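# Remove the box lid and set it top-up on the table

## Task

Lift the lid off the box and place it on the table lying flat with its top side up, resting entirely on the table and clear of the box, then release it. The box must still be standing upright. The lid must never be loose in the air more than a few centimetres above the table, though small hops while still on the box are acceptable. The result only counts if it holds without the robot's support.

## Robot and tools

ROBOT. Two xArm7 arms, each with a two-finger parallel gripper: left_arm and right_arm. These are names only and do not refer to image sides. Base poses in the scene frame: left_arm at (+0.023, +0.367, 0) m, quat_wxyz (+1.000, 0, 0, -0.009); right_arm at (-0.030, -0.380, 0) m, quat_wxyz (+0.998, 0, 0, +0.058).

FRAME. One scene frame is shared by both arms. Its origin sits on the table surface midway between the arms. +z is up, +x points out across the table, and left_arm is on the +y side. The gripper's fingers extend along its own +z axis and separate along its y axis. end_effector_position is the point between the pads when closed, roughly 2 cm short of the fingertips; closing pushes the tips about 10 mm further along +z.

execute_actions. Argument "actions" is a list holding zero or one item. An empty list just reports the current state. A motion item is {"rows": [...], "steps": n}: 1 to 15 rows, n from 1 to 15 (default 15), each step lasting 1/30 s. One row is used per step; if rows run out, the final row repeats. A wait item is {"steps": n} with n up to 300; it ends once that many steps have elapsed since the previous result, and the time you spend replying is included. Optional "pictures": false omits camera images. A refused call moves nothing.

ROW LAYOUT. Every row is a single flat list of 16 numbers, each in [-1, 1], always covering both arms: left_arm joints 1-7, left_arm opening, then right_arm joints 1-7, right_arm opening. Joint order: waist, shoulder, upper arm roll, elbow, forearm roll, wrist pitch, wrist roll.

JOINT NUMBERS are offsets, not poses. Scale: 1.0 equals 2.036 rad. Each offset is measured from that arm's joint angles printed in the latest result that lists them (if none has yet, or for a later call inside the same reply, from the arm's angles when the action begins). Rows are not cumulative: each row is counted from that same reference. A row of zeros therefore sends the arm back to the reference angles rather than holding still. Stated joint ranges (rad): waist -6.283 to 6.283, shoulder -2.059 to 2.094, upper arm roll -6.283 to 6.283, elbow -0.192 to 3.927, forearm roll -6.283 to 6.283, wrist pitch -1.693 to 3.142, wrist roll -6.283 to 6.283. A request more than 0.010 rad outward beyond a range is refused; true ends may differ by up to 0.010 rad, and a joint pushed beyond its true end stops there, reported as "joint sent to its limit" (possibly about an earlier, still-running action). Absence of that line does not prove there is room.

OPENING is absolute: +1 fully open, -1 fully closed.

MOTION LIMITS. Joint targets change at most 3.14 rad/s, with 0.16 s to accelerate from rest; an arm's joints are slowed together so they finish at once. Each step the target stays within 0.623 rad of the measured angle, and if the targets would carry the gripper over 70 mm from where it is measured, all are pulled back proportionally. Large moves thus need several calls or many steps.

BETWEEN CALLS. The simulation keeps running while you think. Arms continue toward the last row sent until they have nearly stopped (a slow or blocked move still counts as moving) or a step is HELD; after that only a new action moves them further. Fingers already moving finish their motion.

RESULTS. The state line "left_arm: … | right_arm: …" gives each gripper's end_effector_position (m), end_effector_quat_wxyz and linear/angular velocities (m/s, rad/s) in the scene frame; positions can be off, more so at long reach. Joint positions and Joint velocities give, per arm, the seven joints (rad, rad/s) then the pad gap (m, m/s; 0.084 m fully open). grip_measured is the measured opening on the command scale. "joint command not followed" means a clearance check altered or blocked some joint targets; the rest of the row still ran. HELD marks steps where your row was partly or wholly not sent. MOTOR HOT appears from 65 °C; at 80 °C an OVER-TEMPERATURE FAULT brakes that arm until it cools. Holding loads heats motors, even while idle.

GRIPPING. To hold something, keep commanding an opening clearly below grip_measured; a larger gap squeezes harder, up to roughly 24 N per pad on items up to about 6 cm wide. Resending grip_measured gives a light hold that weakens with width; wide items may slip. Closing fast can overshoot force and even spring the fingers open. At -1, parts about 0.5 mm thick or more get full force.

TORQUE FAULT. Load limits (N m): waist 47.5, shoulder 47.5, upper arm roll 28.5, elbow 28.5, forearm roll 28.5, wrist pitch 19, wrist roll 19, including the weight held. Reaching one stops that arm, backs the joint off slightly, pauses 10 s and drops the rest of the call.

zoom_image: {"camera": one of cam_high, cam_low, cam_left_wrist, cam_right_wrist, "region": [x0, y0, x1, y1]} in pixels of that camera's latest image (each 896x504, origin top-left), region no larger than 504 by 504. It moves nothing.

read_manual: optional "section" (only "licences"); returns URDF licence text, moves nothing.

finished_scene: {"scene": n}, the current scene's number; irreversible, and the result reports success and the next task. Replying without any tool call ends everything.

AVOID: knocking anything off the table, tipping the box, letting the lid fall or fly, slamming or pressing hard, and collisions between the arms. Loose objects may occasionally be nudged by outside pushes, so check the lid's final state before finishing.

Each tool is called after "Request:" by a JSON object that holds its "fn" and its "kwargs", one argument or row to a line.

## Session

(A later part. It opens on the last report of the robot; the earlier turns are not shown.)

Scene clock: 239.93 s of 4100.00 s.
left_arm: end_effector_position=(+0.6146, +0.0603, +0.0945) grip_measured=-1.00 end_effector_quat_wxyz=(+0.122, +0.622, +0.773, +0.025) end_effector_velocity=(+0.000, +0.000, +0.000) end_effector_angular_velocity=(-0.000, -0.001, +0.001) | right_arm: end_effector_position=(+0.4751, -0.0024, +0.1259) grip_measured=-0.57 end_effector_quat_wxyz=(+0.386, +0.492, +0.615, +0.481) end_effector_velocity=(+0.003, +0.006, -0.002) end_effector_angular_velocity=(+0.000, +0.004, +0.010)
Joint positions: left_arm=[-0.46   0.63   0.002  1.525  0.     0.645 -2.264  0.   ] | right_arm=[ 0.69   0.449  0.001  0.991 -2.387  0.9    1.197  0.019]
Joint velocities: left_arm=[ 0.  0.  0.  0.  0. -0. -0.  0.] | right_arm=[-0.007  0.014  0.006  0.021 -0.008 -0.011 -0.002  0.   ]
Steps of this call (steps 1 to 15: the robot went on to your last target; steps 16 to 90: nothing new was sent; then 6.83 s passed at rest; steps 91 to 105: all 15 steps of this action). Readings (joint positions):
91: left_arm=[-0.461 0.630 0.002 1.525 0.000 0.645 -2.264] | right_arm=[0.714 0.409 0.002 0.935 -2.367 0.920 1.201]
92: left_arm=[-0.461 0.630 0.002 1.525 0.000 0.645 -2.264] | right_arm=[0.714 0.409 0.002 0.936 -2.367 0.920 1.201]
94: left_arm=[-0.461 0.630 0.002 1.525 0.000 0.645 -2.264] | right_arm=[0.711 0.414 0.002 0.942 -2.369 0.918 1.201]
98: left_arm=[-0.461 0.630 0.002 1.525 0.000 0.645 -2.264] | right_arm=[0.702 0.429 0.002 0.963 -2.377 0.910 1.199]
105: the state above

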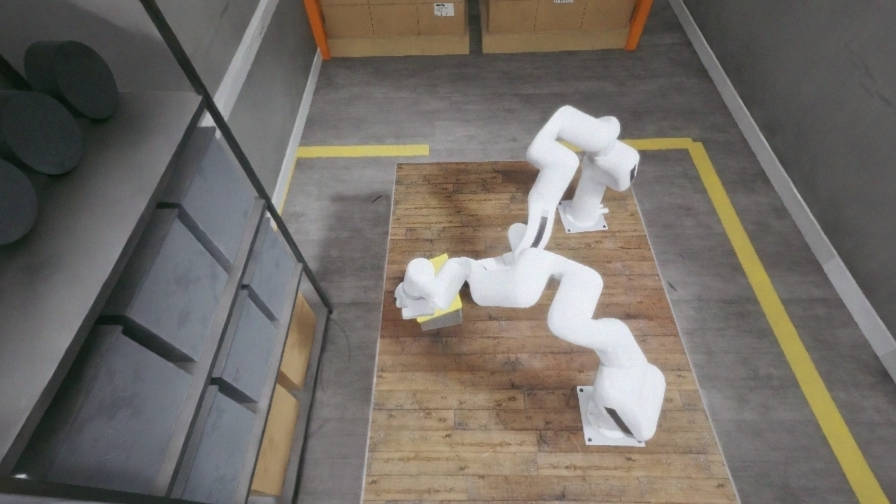

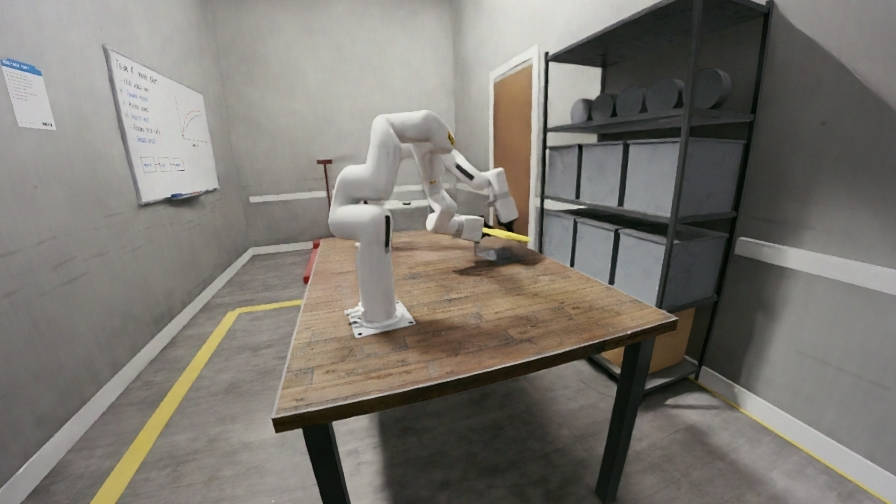

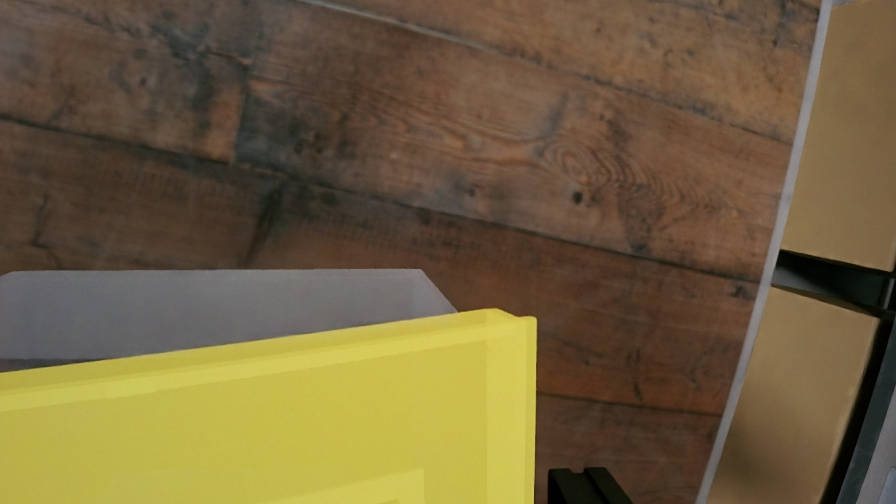

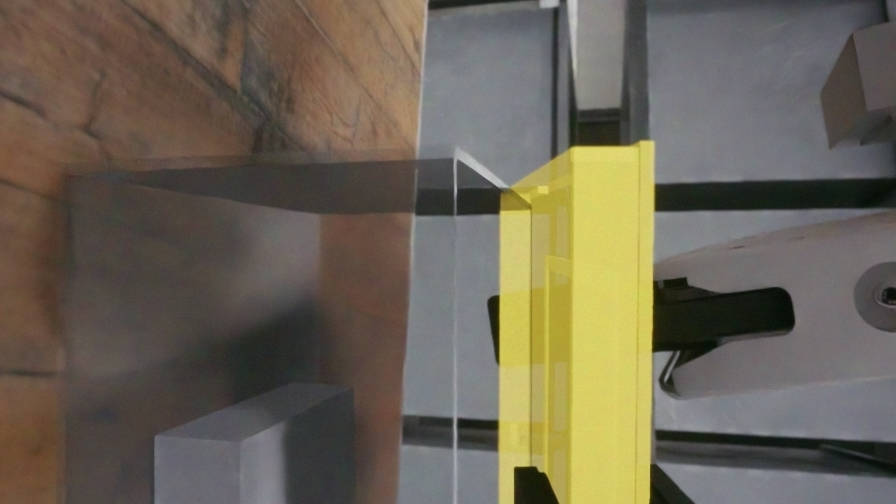

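Request:
{"fn": "execute_actions", "kwargs": {
  "actions": [
    {"rows": [[0,0,0,0,0,0,0,-1, 0,0,0,0,0,0,0,-0.6],[0,0,0,0,0,0,0,-1, 0,0,0,0,0,0,0,-0.64],[0,0,0,0,0,0,0,-1, 0,0,0,0,0,0,0,-0.68],[0,0,0,0,0,0,0,-1, 0,0,0,0,0,0,0,-0.72],[0,0,0,0,0,0,0,-1, 0,0,0,0,0,0,0,-0.76],[0,0,0,0,0,0,0,-1, 0,0,0,0,0,0,0,-0.8],[0,0,0,0,0,0,0,-1, 0,0,0,0,0,0,0,-0.85],[0,0,0,0,0,0,0,-1, 0,0,0,0,0,0,0,-0.9],[0,0,0,0,0,0,0,-1, 0,0,0,0,0,0,0,-0.95],[0,0,0,0,0,0,0,-1, 0,0,0,0,0,0,0,-1],[0.001,0.001,0,0.006,0,0.005,0,-1, 0,0,0,0,0,0,0,-1],[0.001,-0.004,0,0.014,0,0.018,0,-1, 0,0,0,0,0,0,0,-1],[0.002,-0.013,0,0.026,0,0.039,0,-1, 0,0,0,0,0,0,0,-1],[0.002,-0.023,0,0.037,0,0.06,0,-1, 0,0,0,0,0,0,0,-1],[0.002,-0.0334,0,0.0487,0,0.082,0,-1, 0,0,0,0,0,0,0,-1]], "steps": 15}
  ]
}}

Scene clock: 250.87 s of 4100.00 s.
left_arm: end_effector_position=(+0.6159, +0.0608, +0.1062) grip_measured=-1.00 end_effector_quat_wxyz=(+0.117, +0.622, +0.774, +0.024) end_effector_velocity=(+0.030, +0.002, +0.257) end_effector_angular_velocity=(+0.029, +0.053, +0.023) | right_arm: end_effector_position=(+0.4756, -0.0021, +0.1267) grip_measured=-0.68 end_effector_quat_wxyz=(+0.386, +0.491, +0.614, +0.482) end_effector_velocity=(-0.001, -0.001, -0.002) end_effector_angular_velocity=(-0.003, +0.004, +0.001)
Joint positions: left_arm=[-0.458  0.62   0.001  1.551 -0.     0.69  -2.264  0.   ] | right_arm=[ 0.69   0.449  0.001  0.992 -2.387  0.9    1.197  0.014]
Joint velocities: left_arm=[ 0.021 -0.26   0.003  0.394  0.     0.714  0.     0.   ] | right_arm=[-0.     0.002  0.    -0.002 -0.    -0.001 -0.     0.   ]
Steps of this call (steps 1 to 15: the robot went on to your last target; steps 16 to 90: nothing new was sent; then 7.43 s passed at rest; steps 91 to 105: all 15 steps of this action). Readings (joint positions):
91: left_arm=[-0.460 0.630 0.002 1.525 0.000 0.645 -2.264] | right_arm=[0.689 0.450 0.002 0.992 -2.387 0.899 1.197]
92: left_arm=[-0.460 0.630 0.002 1.525 0.000 0.645 -2.264] | right_arm=[0.689 0.450 0.002 0.992 -2.387 0.899 1.197]
94: left_arm=[-0.460 0.630 0.002 1.525 0.000 0.645 -2.264] | right_arm=[0.690 0.449 0.002 0.991 -2.387 0.900 1.197]
98: left_arm=[-0.460 0.630 0.002 1.525 0.000 0.645 -2.264] | right_arm=[0.690 0.448 0.001 0.992 -2.387 0.901 1.197]
105: the state above

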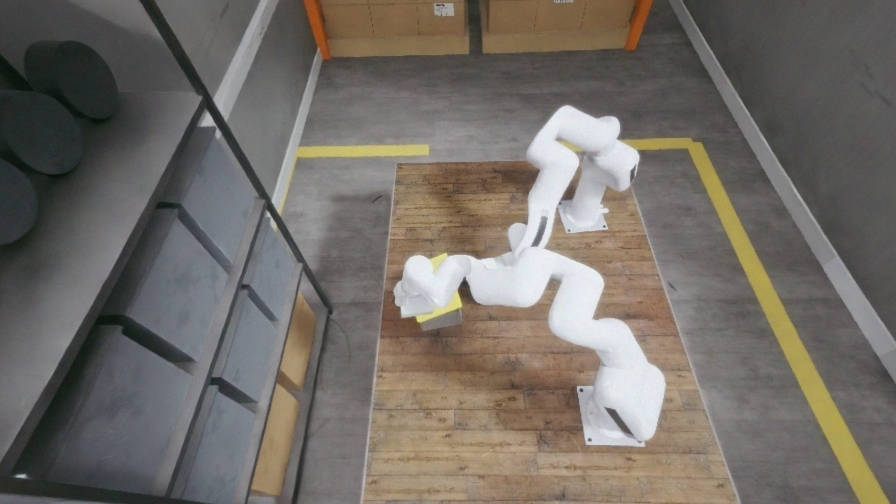

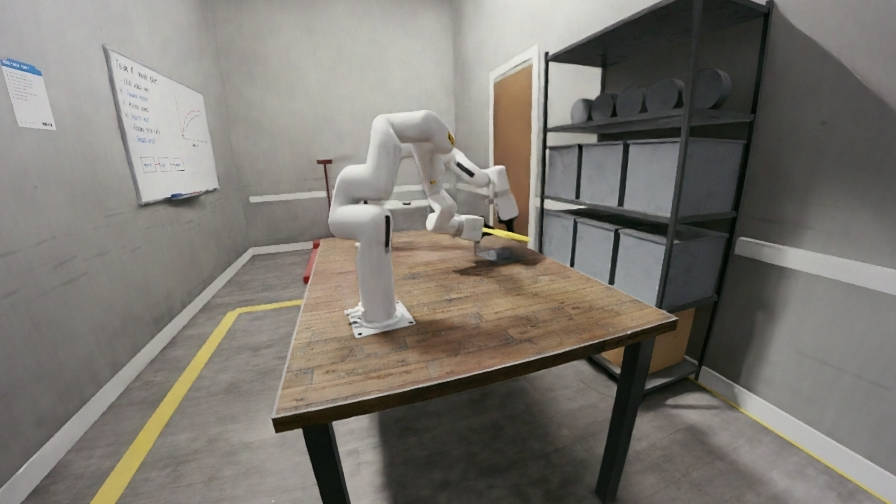

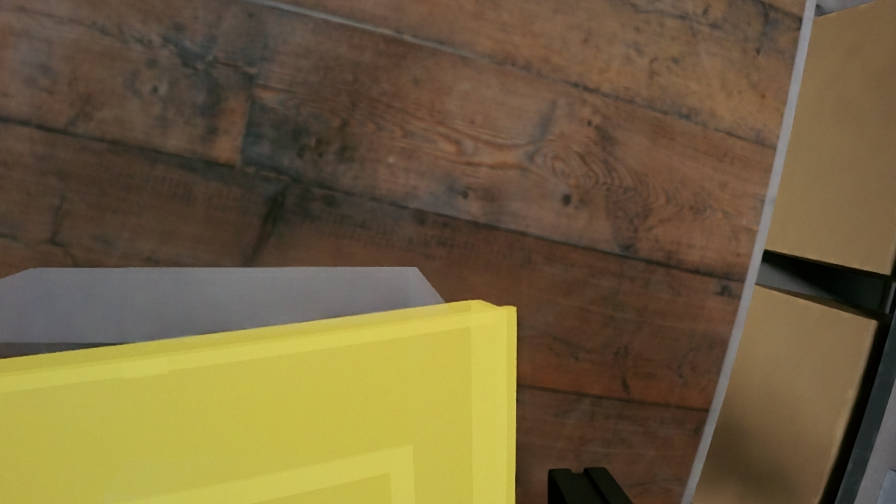

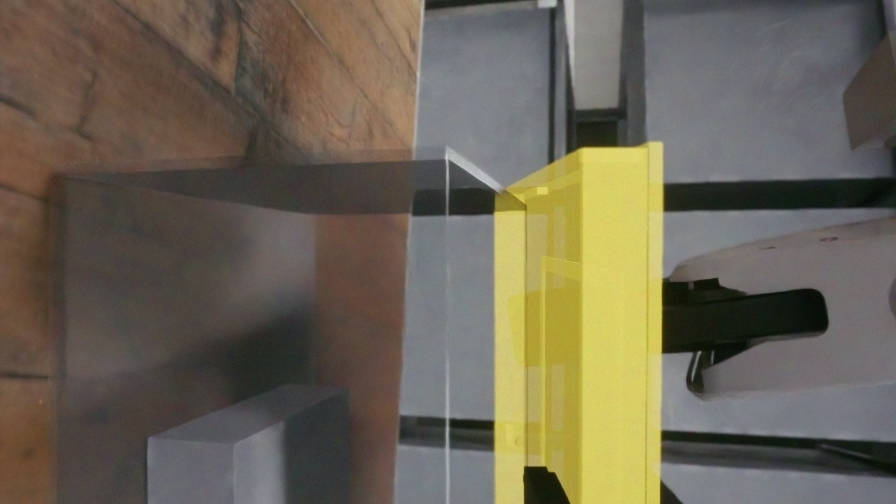

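Request:
{"fn": "execute_actions", "kwargs": {
  "actions": [
    {"rows": [[0.006,-0.031,0,0.033,0,0.06,0,-1, 0,0,0,0,0,0,0,-1],[0.015,-0.036,0,0.027,0,0.061,0,-1, 0,0,0,0,0,0,0,-1],[0.028,-0.043,0,0.018,0,0.062,0,-1, -0.0003,-0.0017,0,0,0.0007,-0.0013,-0.0014,-1],[0.044,-0.052,0,0.007,0,0.064,0,-1, -0.0007,-0.004,0,0,0.0016,-0.0032,-0.0033,-1],[0.061,-0.062,0,-0.006,0,0.065,0,-1, -0.0012,-0.0068,0,0.0001,0.0028,-0.0054,-0.0056,-1],[0.078,-0.072,0,-0.019,0,0.067,0,-1, -0.0017,-0.0098,0,0.0001,0.004,-0.0078,-0.0081,-1],[0.095,-0.082,0,-0.032,0,0.068,0,-1, -0.0022,-0.0129,0,0.0002,0.0052,-0.0103,-0.0106,-1],[0.112,-0.092,0,-0.045,0,0.07,0,-1, -0.0028,-0.016,0,0.0002,0.0065,-0.0127,-0.0132,-1],[0.129,-0.102,0,-0.058,0,0.072,0,-1, -0.0033,-0.019,0,0.0003,0.0077,-0.0151,-0.0157,-1],[0.146,-0.112,0,-0.071,0,0.073,0,-1, -0.0038,-0.022,0,0.0003,0.009,-0.0176,-0.0182,-1],[0.163,-0.122,0,-0.084,0,0.075,0,-1, -0.0044,-0.0251,0,0.0004,0.0102,-0.02,-0.0207,-1],[0.18,-0.132,0,-0.097,0,0.076,0,-1, -0.0049,-0.0281,0,0.0004,0.0114,-0.0224,-0.0232,-1],[0.197,-0.142,0,-0.11,0,0.078,0,-1, -0.0053,-0.0308,0,0.0004,0.0125,-0.0245,-0.0255,-1],[0.214,-0.152,0,-0.123,0,0.08,0,-1, -0.0057,-0.0328,0,0.0005,0.0134,-0.0262,-0.0271,-1],[0.235,-0.165,0,-0.14,0,0.082,0,-1, -0.0059,-0.0339,0,0.0005,0.0138,-0.027,-0.028,-1]], "steps": 15}
  ]
}}

Scene clock: 290.07 s of 4100.00 s.
left_arm: end_effector_position=(+0.6279, +0.2365, +0.1679) grip_measured=-1.00 end_effector_quat_wxyz=(+0.087, +0.516, +0.852, +0.031) end_effector_velocity=(-0.066, +0.466, +0.006) end_effector_angular_velocity=(+0.040, +0.187, +0.710) | right_arm: end_effector_position=(+0.4779, -0.0019, +0.1505) grip_measured=-0.68 end_effector_quat_wxyz=(+0.386, +0.492, +0.614, +0.481) end_effector_velocity=(+0.014, +0.003, +0.086) end_effector_angular_velocity=(+0.024, -0.026, -0.007)
Joint positions: left_arm=[-0.196  0.413  0.003  1.434  0.     0.836 -2.264  0.   ] | right_arm=[ 0.68   0.394  0.001  0.992 -2.364  0.856  1.152  0.014]
Joint velocities: left_arm=[ 0.712 -0.42   0.001 -0.542  0.     0.069  0.003  0.   ] | right_arm=[-0.028 -0.167 -0.003  0.017  0.063 -0.115 -0.127 -0.   ]
Steps of this call (steps 1 to 30: the robot went on to your last target; steps 31 to 90: nothing new was sent; then 35.70 s passed at rest; steps 91 to 105: all 15 steps of this action). Readings (joint positions):
91: left_arm=[-0.456 0.562 0.002 1.624 0.000 0.812 -2.264] | right_arm=[0.690 0.449 0.001 0.991 -2.387 0.900 1.197]
92: left_arm=[-0.455 0.561 0.001 1.623 0.000 0.812 -2.264] | right_arm=[0.690 0.449 0.001 0.991 -2.387 0.900 1.197]
94: left_arm=[-0.441 0.553 -0.003 1.612 -0.000 0.813 -2.264] | right_arm=[0.690 0.448 0.001 0.991 -2.386 0.899 1.196]
98: left_arm=[-0.360 0.508 0.001 1.556 -0.000 0.821 -2.264] | right_arm=[0.687 0.436 0.002 0.989 -2.381 0.887 1.185]
105: the state above

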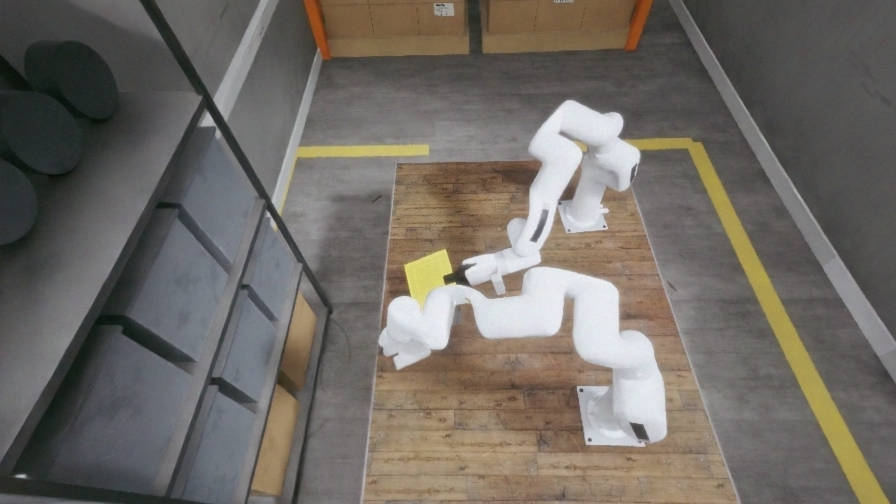

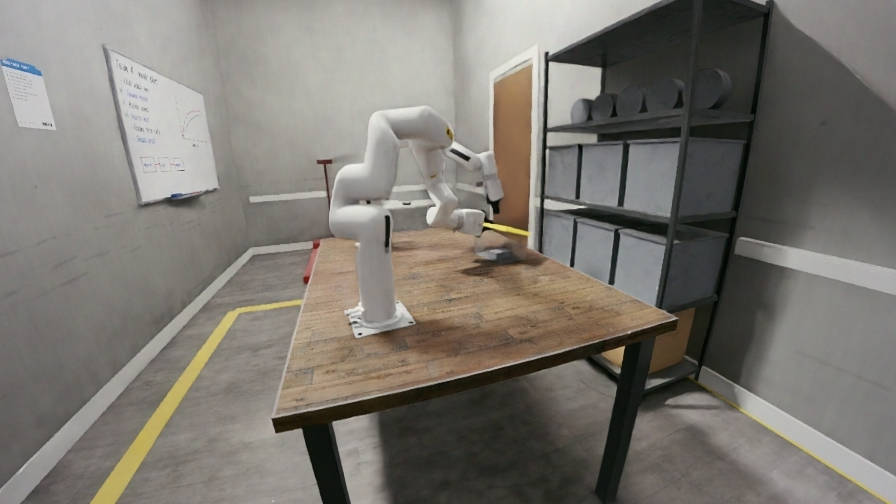

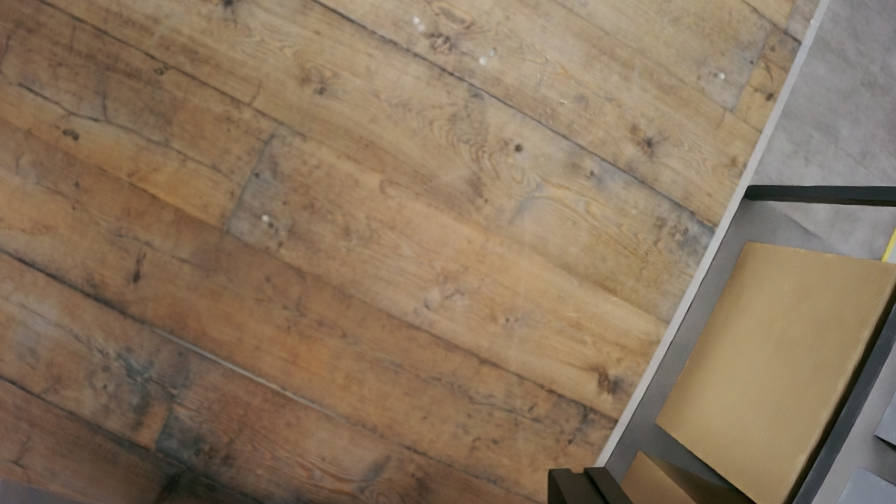

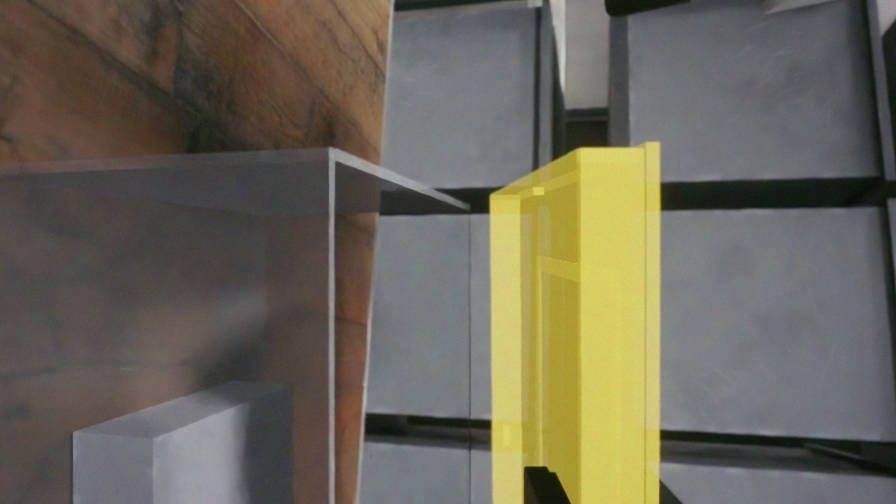

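Request:
{"fn": "execute_actions", "kwargs": {
  "actions": [
    {"rows": [[0.112,-0.067,0,-0.087,0,0.011,0,-1, 0.0005,-0.0088,0,-0.0023,0.0037,-0.0042,-0.0058,-1],[0.122,-0.073,0,-0.095,0,0.011,0,-1, 0.0034,-0.0126,0,-0.0078,0.006,-0.0019,-0.0055,-1],[0.136,-0.081,0,-0.105,0,0.013,0,-1, 0.0078,-0.0182,0,-0.0161,0.0094,0.0016,-0.005,-1],[0.153,-0.091,0,-0.118,0,0.014,0,-1, 0.013,-0.0248,0,-0.0258,0.0135,0.0057,-0.0045,-1],[0.171,-0.102,0,-0.132,0,0.016,0,-1, 0.0189,-0.0324,0,-0.0369,0.0181,0.0104,-0.0039,-1],[0.19,-0.113,0,-0.146,0,0.017,0,-1, 0.0248,-0.0399,0,-0.048,0.0228,0.015,-0.0033,-1],[0.209,-0.124,0,-0.161,0,0.019,0,-1, 0.0307,-0.0474,0,-0.0591,0.0274,0.0197,-0.0027,-1],[0.228,-0.135,0,-0.175,0,0.021,0,-1, 0.0366,-0.055,0,-0.0701,0.032,0.0244,-0.0021,-1],[0.247,-0.147,0,-0.19,0,0.022,0,-1, 0.0425,-0.0625,0,-0.0812,0.0367,0.0291,-0.0015,-1],[0.266,-0.158,0,-0.204,0,0.024,0,-1, 0.0484,-0.0701,0,-0.0923,0.0413,0.0337,-0.0009,-1],[0.285,-0.169,0,-0.219,0,0.026,0,-1, 0.0543,-0.0776,0,-0.1034,0.0459,0.0384,-0.0004,-1],[0.304,-0.18,0,-0.233,0,0.028,0,-1, 0.0602,-0.0852,0,-0.1145,0.0506,0.0431,0.0002,-1],[0.32,-0.19,0,-0.245,0,0.029,0,-1, 0.0661,-0.0927,0,-0.1255,0.0552,0.0477,0.0008,-1],[0.333,-0.198,0,-0.255,0,0.03,0,-1, 0.0705,-0.0984,0,-0.1338,0.0587,0.0512,0.0013,-1],[0.342,-0.203,0,-0.262,0,0.031,0,-1, 0.0727,-0.1012,0,-0.138,0.0604,0.053,0.0015,-1]], "steps": 15}
  ]
}}

Scene clock: 331.23 s of 4100.00 s.
left_arm: end_effector_position=(+0.4946, +0.5132, +0.1631) grip_measured=-1.00 end_effector_quat_wxyz=(+0.021, +0.284, +0.958, +0.014) end_effector_velocity=(-0.322, +0.325, -0.022) end_effector_angular_velocity=(-0.064, +0.200, +0.821) | right_arm: end_effector_position=(+0.4061, -0.0142, +0.1594) grip_measured=-0.68 end_effector_quat_wxyz=(+0.384, +0.492, +0.615, +0.482) end_effector_velocity=(-0.199, -0.066, +0.000) end_effector_angular_velocity=(-0.017, -0.003, -0.005)
Joint positions: left_arm=[ 0.314  0.111  0.005  1.043  0.     0.882 -2.264  0.   ] | right_arm=[ 0.796  0.229  0.002  0.772 -2.267  0.937  1.151  0.014]
Joint velocities: left_arm=[ 0.823 -0.488 -0.001 -0.626  0.001  0.072  0.001  0.   ] | right_arm=[ 0.338 -0.436 -0.003 -0.638  0.266  0.265  0.034  0.   ]
Steps of this call (steps 1 to 30: the robot went on to your last target; steps 31 to 90: nothing new was sent; then 37.67 s passed at rest; steps 91 to 105: all 15 steps of this action). Readings (joint positions):
91: left_arm=[0.020 0.284 0.001 1.266 -0.000 0.857 -2.264] | right_arm=[0.678 0.380 0.001 0.993 -2.359 0.846 1.140]
92: left_arm=[0.022 0.283 0.001 1.264 -0.000 0.857 -2.264] | right_arm=[0.678 0.379 0.001 0.992 -2.358 0.846 1.140]
94: left_arm=[0.038 0.273 -0.001 1.251 -0.000 0.858 -2.264] | right_arm=[0.683 0.372 0.000 0.982 -2.354 0.850 1.140]
98: left_arm=[0.127 0.221 0.003 1.184 0.000 0.866 -2.264] | right_arm=[0.715 0.332 0.001 0.923 -2.330 0.874 1.143]
105: the state above

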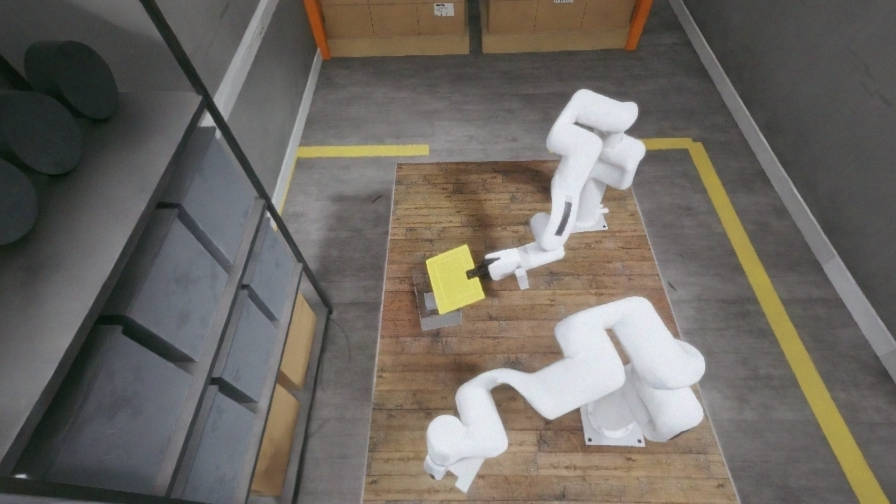

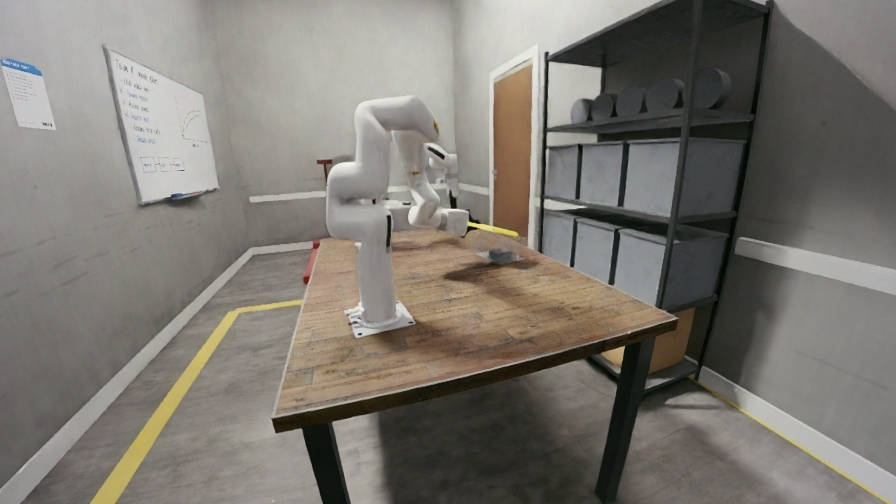

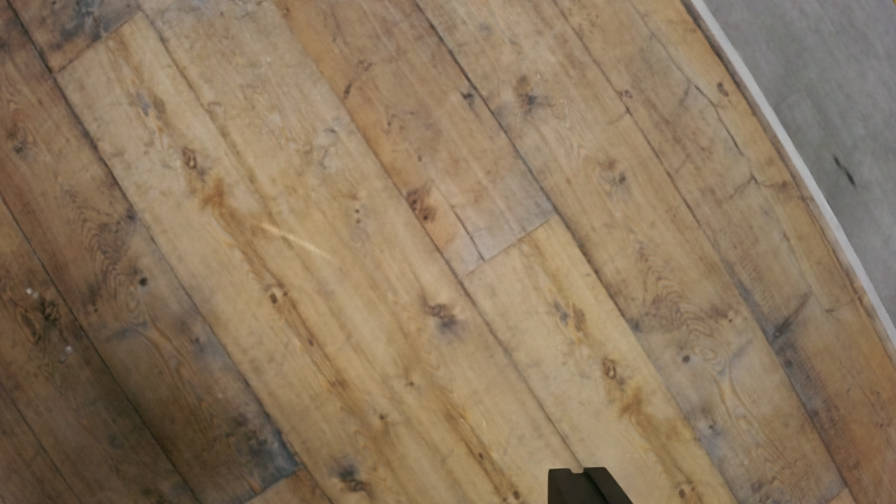

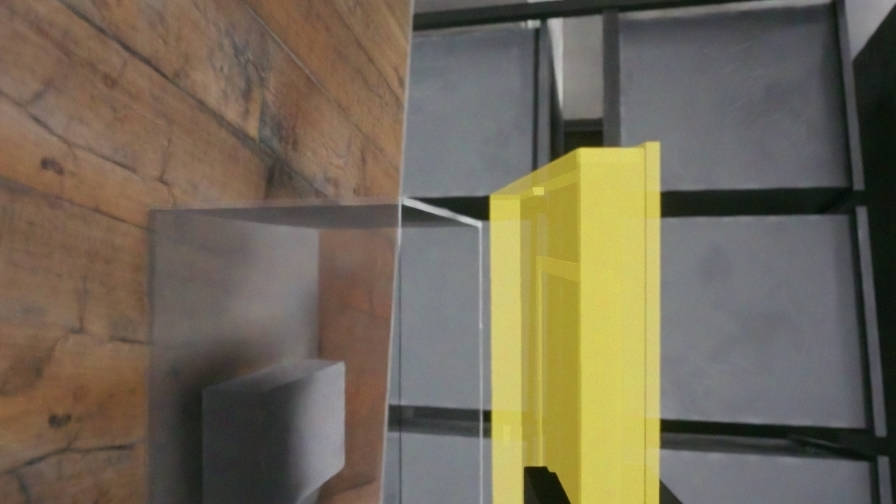

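Request:
{"fn": "execute_actions", "kwargs": {
  "actions": [
    {"rows": [[0.0914,-0.0545,0,-0.0702,0,0.0088,0,-1, 0.0181,-0.0217,0,-0.0323,0.0149,0.0146,0.002,-1],[0.0914,-0.0545,0,-0.0702,0,0.0088,0,-1, 0.0229,-0.0248,0,-0.0369,0.0191,0.0173,0.0021,-1],[0.0914,-0.0545,0,-0.0702,0,0.0088,0,-1, 0.0301,-0.0295,0,-0.0438,0.0254,0.0214,0.0023,-1],[0.0914,-0.0545,0,-0.0702,0,0.0088,0,-1, 0.0384,-0.035,0,-0.0519,0.0327,0.0261,0.0025,-1],[0.0914,-0.0545,0,-0.0702,0,0.0088,0,-1, 0.048,-0.0413,0,-0.0612,0.041,0.0315,0.0026,-1],[0.0914,-0.0545,0,-0.0702,0,0.0088,0,-1, 0.0576,-0.0476,0,-0.0704,0.0494,0.0369,0.0028,-1],[0.0914,-0.0545,0,-0.0702,0,0.0088,0,-1, 0.0671,-0.0539,0,-0.0796,0.0578,0.0422,0.003,-1],[0.0914,-0.0545,0,-0.0702,0,0.0088,0,-1, 0.0767,-0.0602,0,-0.0889,0.0661,0.0476,0.0032,-1],[0.0914,-0.0545,0,-0.0702,0,0.0088,0,-1, 0.0863,-0.0665,0,-0.0981,0.0745,0.053,0.0034,-1],[0.0914,-0.0545,0,-0.0702,0,0.0088,0,-1, 0.0958,-0.0728,0,-0.1073,0.0829,0.0584,0.0036,-1],[0.0914,-0.0545,0,-0.0702,0,0.0088,0,-1, 0.1054,-0.079,0,-0.1166,0.0913,0.0638,0.0038,-1],[0.0914,-0.0545,0,-0.0702,0,0.0088,0,-1, 0.115,-0.0853,0,-0.1258,0.0996,0.0692,0.004,-1],[0.0914,-0.0545,0,-0.0702,0,0.0088,0,-1, 0.1245,-0.0916,0,-0.135,0.108,0.0745,0.0042,-1],[0.0914,-0.0545,0,-0.0702,0,0.0088,0,-1, 0.1317,-0.0963,0,-0.1419,0.1143,0.0786,0.0043,-1],[0.0914,-0.0545,0,-0.0702,0,0.0088,0,-1, 0.1353,-0.0987,0,-0.1454,0.1174,0.0806,0.0044,-1]], "steps": 15}
  ]
}}

Scene clock: 350.27 s of 4100.00 s.
left_arm: end_effector_position=(+0.4158, +0.5749, +0.1564) grip_measured=-1.00 end_effector_quat_wxyz=(+0.000, +0.194, +0.981, +0.000) end_effector_velocity=(-0.001, +0.000, -0.001) end_effector_angular_velocity=(-0.001, +0.002, +0.000) | right_arm: end_effector_position=(+0.3084, -0.0339, +0.1568) grip_measured=-0.68 end_effector_quat_wxyz=(+0.384, +0.492, +0.614, +0.483) end_effector_velocity=(-0.207, -0.073, -0.011) end_effector_angular_velocity=(-0.021, -0.012, -0.001)
Joint positions: left_arm=[ 0.5   -0.     0.005  0.9    0.     0.9   -2.264  0.   ] | right_arm=[ 1.02   0.062  0.003  0.526 -2.074  1.072  1.159  0.014]
Joint velocities: left_arm=[ 0.001  0.002  0.    -0.     0.001 -0.     0.     0.   ] | right_arm=[ 0.547 -0.361  0.    -0.529  0.477  0.304  0.011  0.   ]
Steps of this call (steps 1 to 30: the robot went on to your last target; steps 31 to 90: nothing new was sent; then 15.53 s passed at rest; steps 91 to 105: all 15 steps of this action). Readings (joint positions):
91: left_arm=[0.500 0.000 0.003 0.901 0.000 0.899 -2.264] | right_arm=[0.828 0.188 0.001 0.711 -2.241 0.964 1.155]
92: left_arm=[0.500 0.000 0.004 0.901 0.000 0.899 -2.264] | right_arm=[0.829 0.187 0.001 0.710 -2.240 0.965 1.155]
94: left_arm=[0.500 -0.000 0.004 0.900 0.000 0.900 -2.264] | right_arm=[0.837 0.182 0.000 0.702 -2.232 0.970 1.155]
98: left_arm=[0.500 -0.000 0.005 0.900 0.000 0.900 -2.264] | right_arm=[0.889 0.148 0.002 0.652 -2.187 0.999 1.156]
105: the state above

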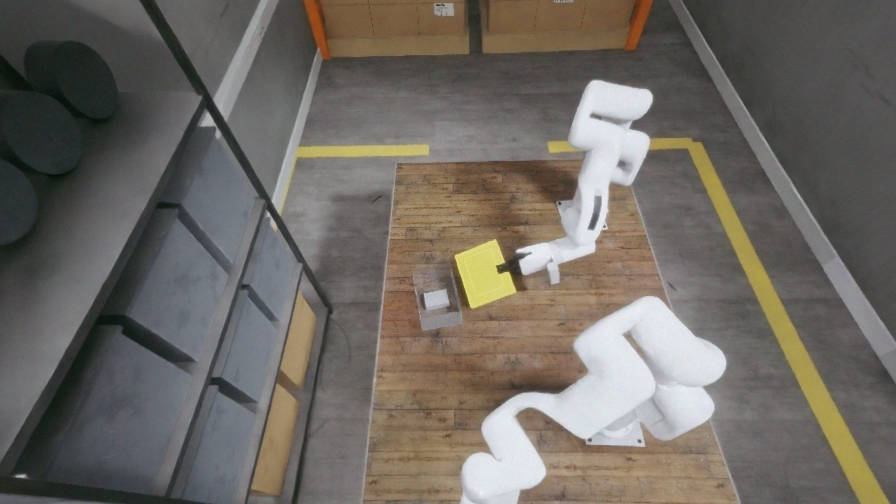

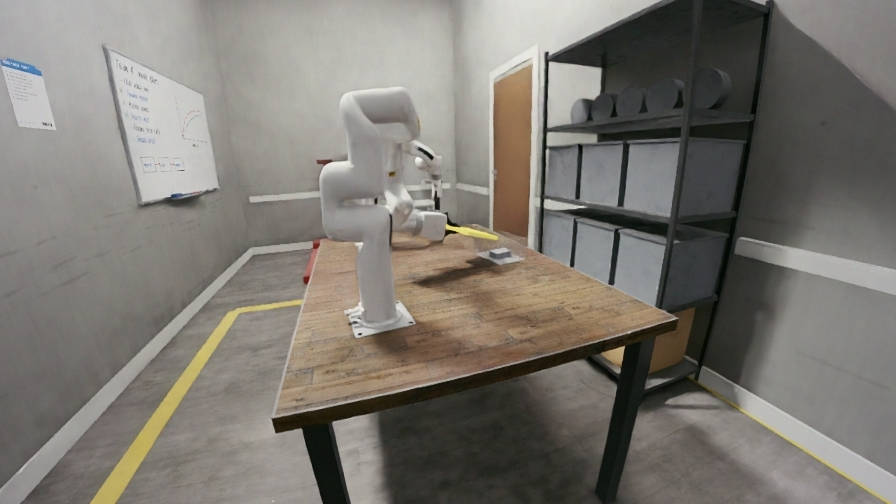

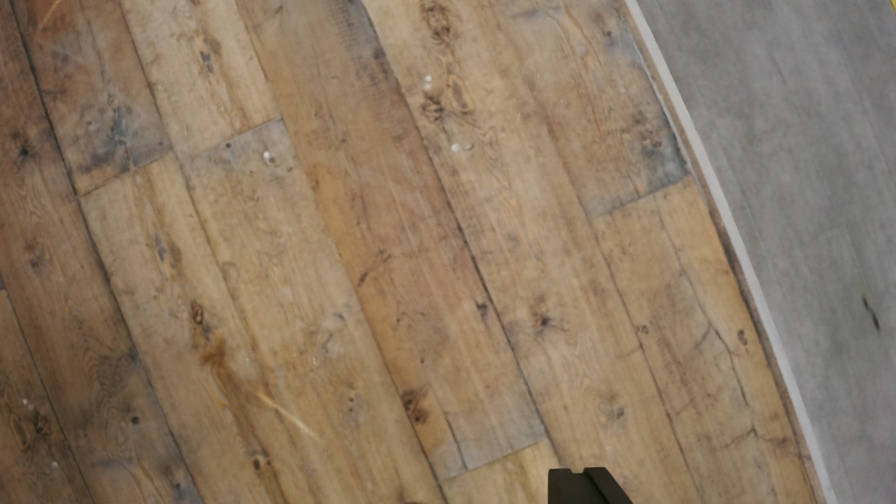

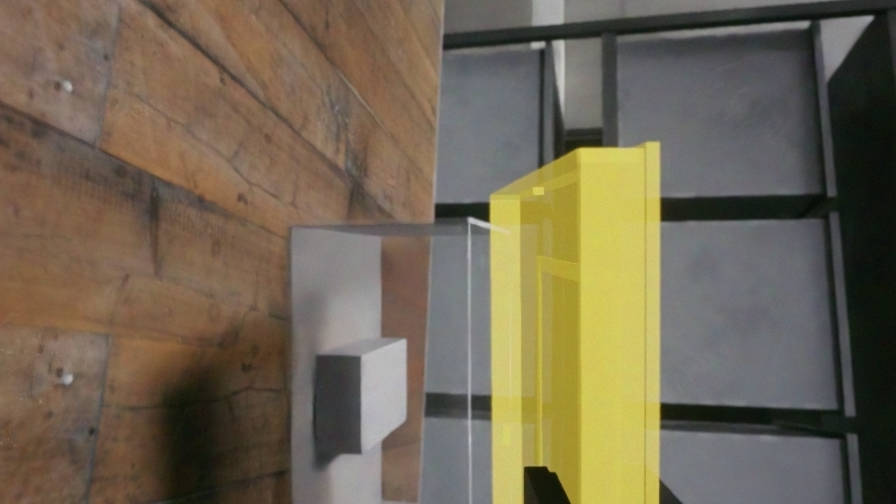

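Request:
{"fn": "execute_actions", "kwargs": {
  "actions": [
    {"rows": [[0,0,0,0,0,0,0,-1, 0.0254,-0.014,0,-0.0241,0.022,0.0145,0.0025,-1],[0,0,0,0,0,0,0,-1, 0.0257,-0.0086,0,-0.0232,0.0209,0.0152,0.0066,-1],[0,0,0,0,0,0,0,-1, 0.0261,-0.0005,0,-0.0217,0.0192,0.0162,0.0128,-1],[0,0,0,0,0,0,0,-1, 0.0266,0.0103,0,-0.0198,0.0169,0.0175,0.0209,-1],[0,0,0,0,0,0,0,-1, 0.0272,0.0225,0,-0.0177,0.0144,0.019,0.0301,-1],[0,0,0,0,0,0,0,-1, 0.0277,0.0347,0,-0.0155,0.0118,0.0204,0.0393,-1],[0,0,0,0,0,0,0,-1, 0.0283,0.0468,0,-0.0134,0.0093,0.0219,0.0485,-1],[0,0,0,0,0,0,0,-1, 0.0289,0.059,0,-0.0112,0.0068,0.0234,0.0577,-1],[0,0,0,0,0,0,0,-1, 0.0295,0.0712,0,-0.0091,0.0042,0.0249,0.0669,-1],[0,0,0,0,0,0,0,-1, 0.03,0.0833,0,-0.0069,0.0017,0.0263,0.0761,-1],[0,0,0,0,0,0,0,-1, 0.0305,0.0942,0,-0.005,-0.0006,0.0276,0.0843,-1],[0,0,0,0,0,0,0,-1, 0.031,0.1036,0,-0.0033,-0.0026,0.0288,0.0915,-1],[0,0,0,0,0,0,0,-1, 0.0313,0.1104,0,-0.0021,-0.004,0.0296,0.0966,-1],[0,0,0,0,0,0,0,-1, 0.0316,0.1158,0,-0.0012,-0.0051,0.0303,0.1007,-1],[0,0,0,0,0,0,0,-1, 0.0317,0.1185,0,-0.0007,-0.0057,0.0306,0.1027,-1]], "steps": 15}
  ],
  "pictures": false
}}

Request:
{"fn": "execute_actions", "kwargs": {
  "actions": [
    {"steps": 12}
  ]
}}

Scene clock: 372.03 s of 4100.00 s.
left_arm: end_effector_position=(+0.4158, +0.5749, +0.1564) grip_measured=-1.00 end_effector_quat_wxyz=(+0.000, +0.194, +0.981, +0.000) end_effector_velocity=(+0.000, -0.000, +0.000) end_effector_angular_velocity=(-0.000, -0.001, -0.001) | right_arm: end_effector_position=(+0.2824, -0.0472, +0.0785) grip_measured=-0.68 end_effector_quat_wxyz=(+0.369, +0.504, +0.631, +0.460) end_effector_velocity=(-0.025, -0.030, -0.188) end_effector_angular_velocity=(-0.050, +0.165, -0.002)
Joint positions: left_arm=[ 0.5   -0.     0.005  0.9    0.     0.9   -2.264  0.   ] | right_arm=[ 1.082  0.259  0.003  0.516 -2.075  1.128  1.333  0.014]
Joint velocities: left_arm=[-0.    -0.     0.     0.001 -0.001  0.     0.001  0.   ] | right_arm=[ 0.027  0.549  0.001  0.09  -0.113  0.064  0.408 -0.   ]
Steps of this call (steps 1 to 30: the robot went on to your last target; steps 31 to 90: nothing new was sent; then 18.27 s passed at rest; steps 91 to 105: all 15 steps of this action). Readings (joint positions):
91: left_arm=[0.500 -0.000 0.005 0.900 0.000 0.900 -2.264] | right_arm=[1.071 0.029 0.002 0.476 -2.028 1.101 1.160]
92: left_arm=[0.500 -0.000 0.005 0.900 0.000 0.900 -2.264] | right_arm=[1.071 0.030 0.002 0.477 -2.028 1.101 1.161]
94: left_arm=[0.500 -0.000 0.005 0.900 0.000 0.900 -2.264] | right_arm=[1.072 0.039 0.003 0.479 -2.030 1.103 1.169]
98: left_arm=[0.500 -0.000 0.005 0.900 0.000 0.900 -2.264] | right_arm=[1.075 0.100 0.003 0.489 -2.043 1.110 1.215]
105: the state above

Scene clock: 372.43 s of 4100.00 s.
left_arm: end_effector_position=(+0.4158, +0.5749, +0.1564) grip_measured=-1.00 end_effector_quat_wxyz=(+0.000, +0.194, +0.981, +0.000) end_effector_velocity=(+0.000, +0.000, +0.000) end_effector_angular_velocity=(-0.000, +0.000, -0.002) | right_arm: end_effector_position=(+0.2808, -0.0489, +0.0641) grip_measured=-0.68 end_effector_quat_wxyz=(+0.365, +0.507, +0.633, +0.457) end_effector_velocity=(-0.001, -0.002, -0.003) end_effector_angular_velocity=(-0.005, +0.003, +0.000)
Joint positions: left_arm=[ 0.5   -0.     0.005  0.9    0.     0.9   -2.264  0.   ] | right_arm=[ 1.084  0.303  0.003  0.525 -2.085  1.134  1.368  0.014]
Joint velocities: left_arm=[ 0.     0.    -0.     0.001  0.     0.001  0.002  0.   ] | right_arm=[-0.     0.004  0.001 -0.002 -0.    -0.001  0.001 -0.   ]
Steps of this call (steps 1 to 12: the robot went on to your last target). Readings (joint positions):
1: left_arm=[0.500 -0.000 0.005 0.900 0.000 0.900 -2.264] | right_arm=[1.083 0.275 0.003 0.518 -2.079 1.130 1.345]
2: left_arm=[0.500 -0.000 0.005 0.900 0.000 0.900 -2.264] | right_arm=[1.084 0.287 0.003 0.520 -2.081 1.131 1.354]
4: left_arm=[0.500 -0.000 0.005 0.900 0.000 0.900 -2.264] | right_arm=[1.084 0.299 0.003 0.522 -2.084 1.133 1.363]
8: left_arm=[0.500 -0.000 0.005 0.900 0.000 0.900 -2.264] | right_arm=[1.084 0.302 0.003 0.525 -2.085 1.134 1.368]
12: the state above

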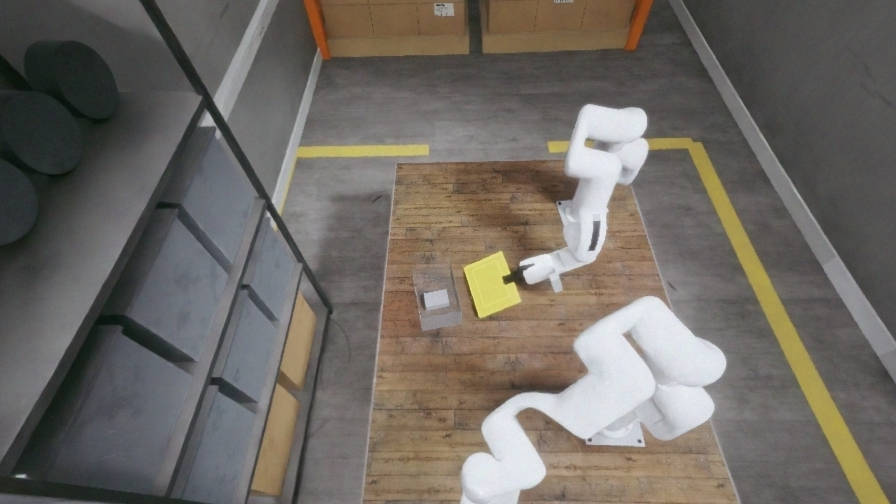

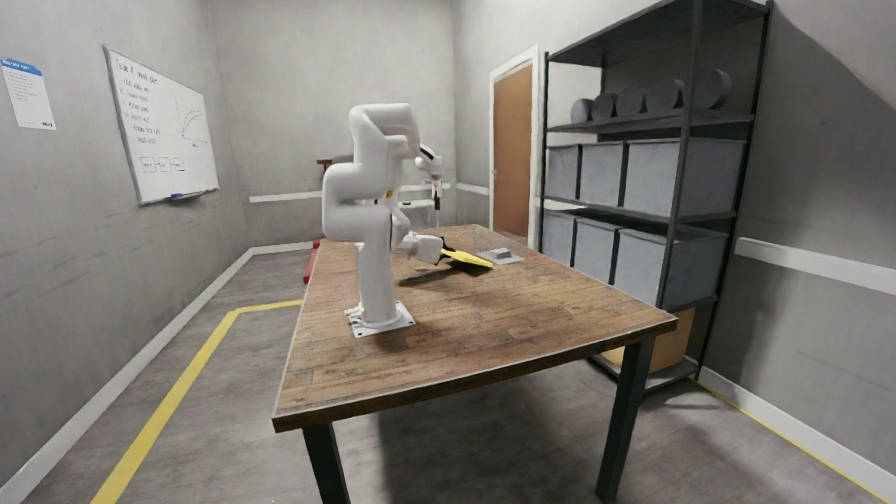

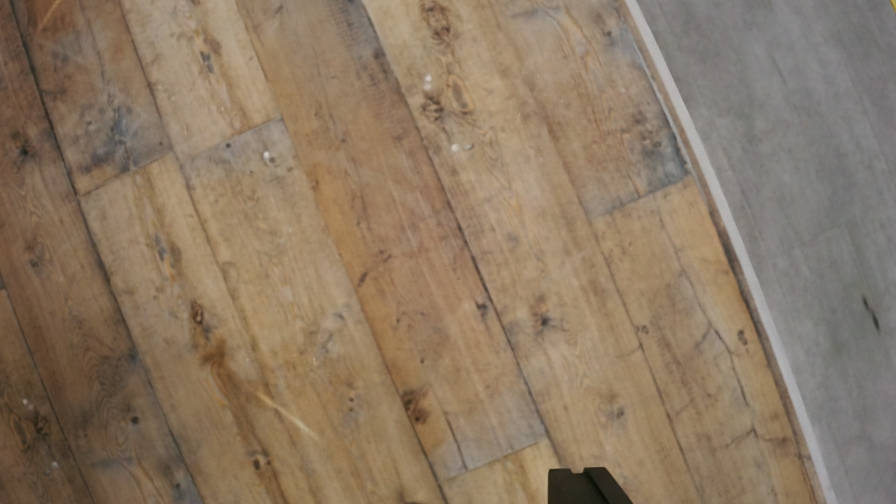

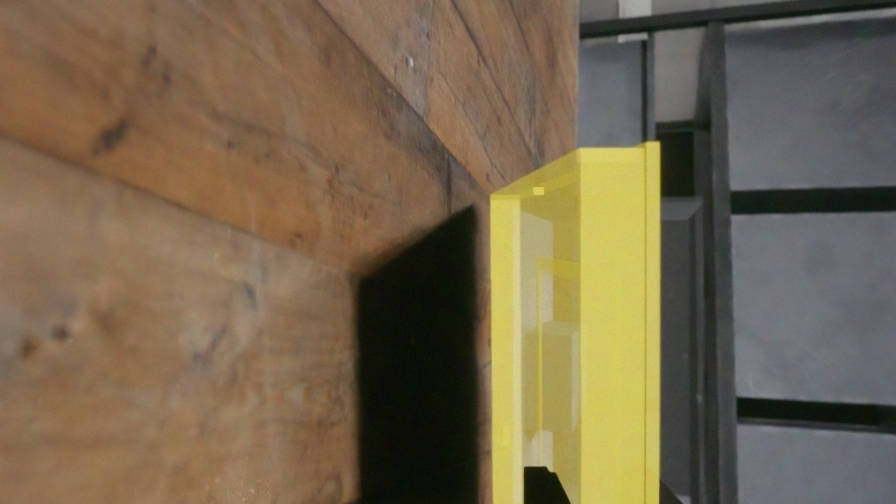

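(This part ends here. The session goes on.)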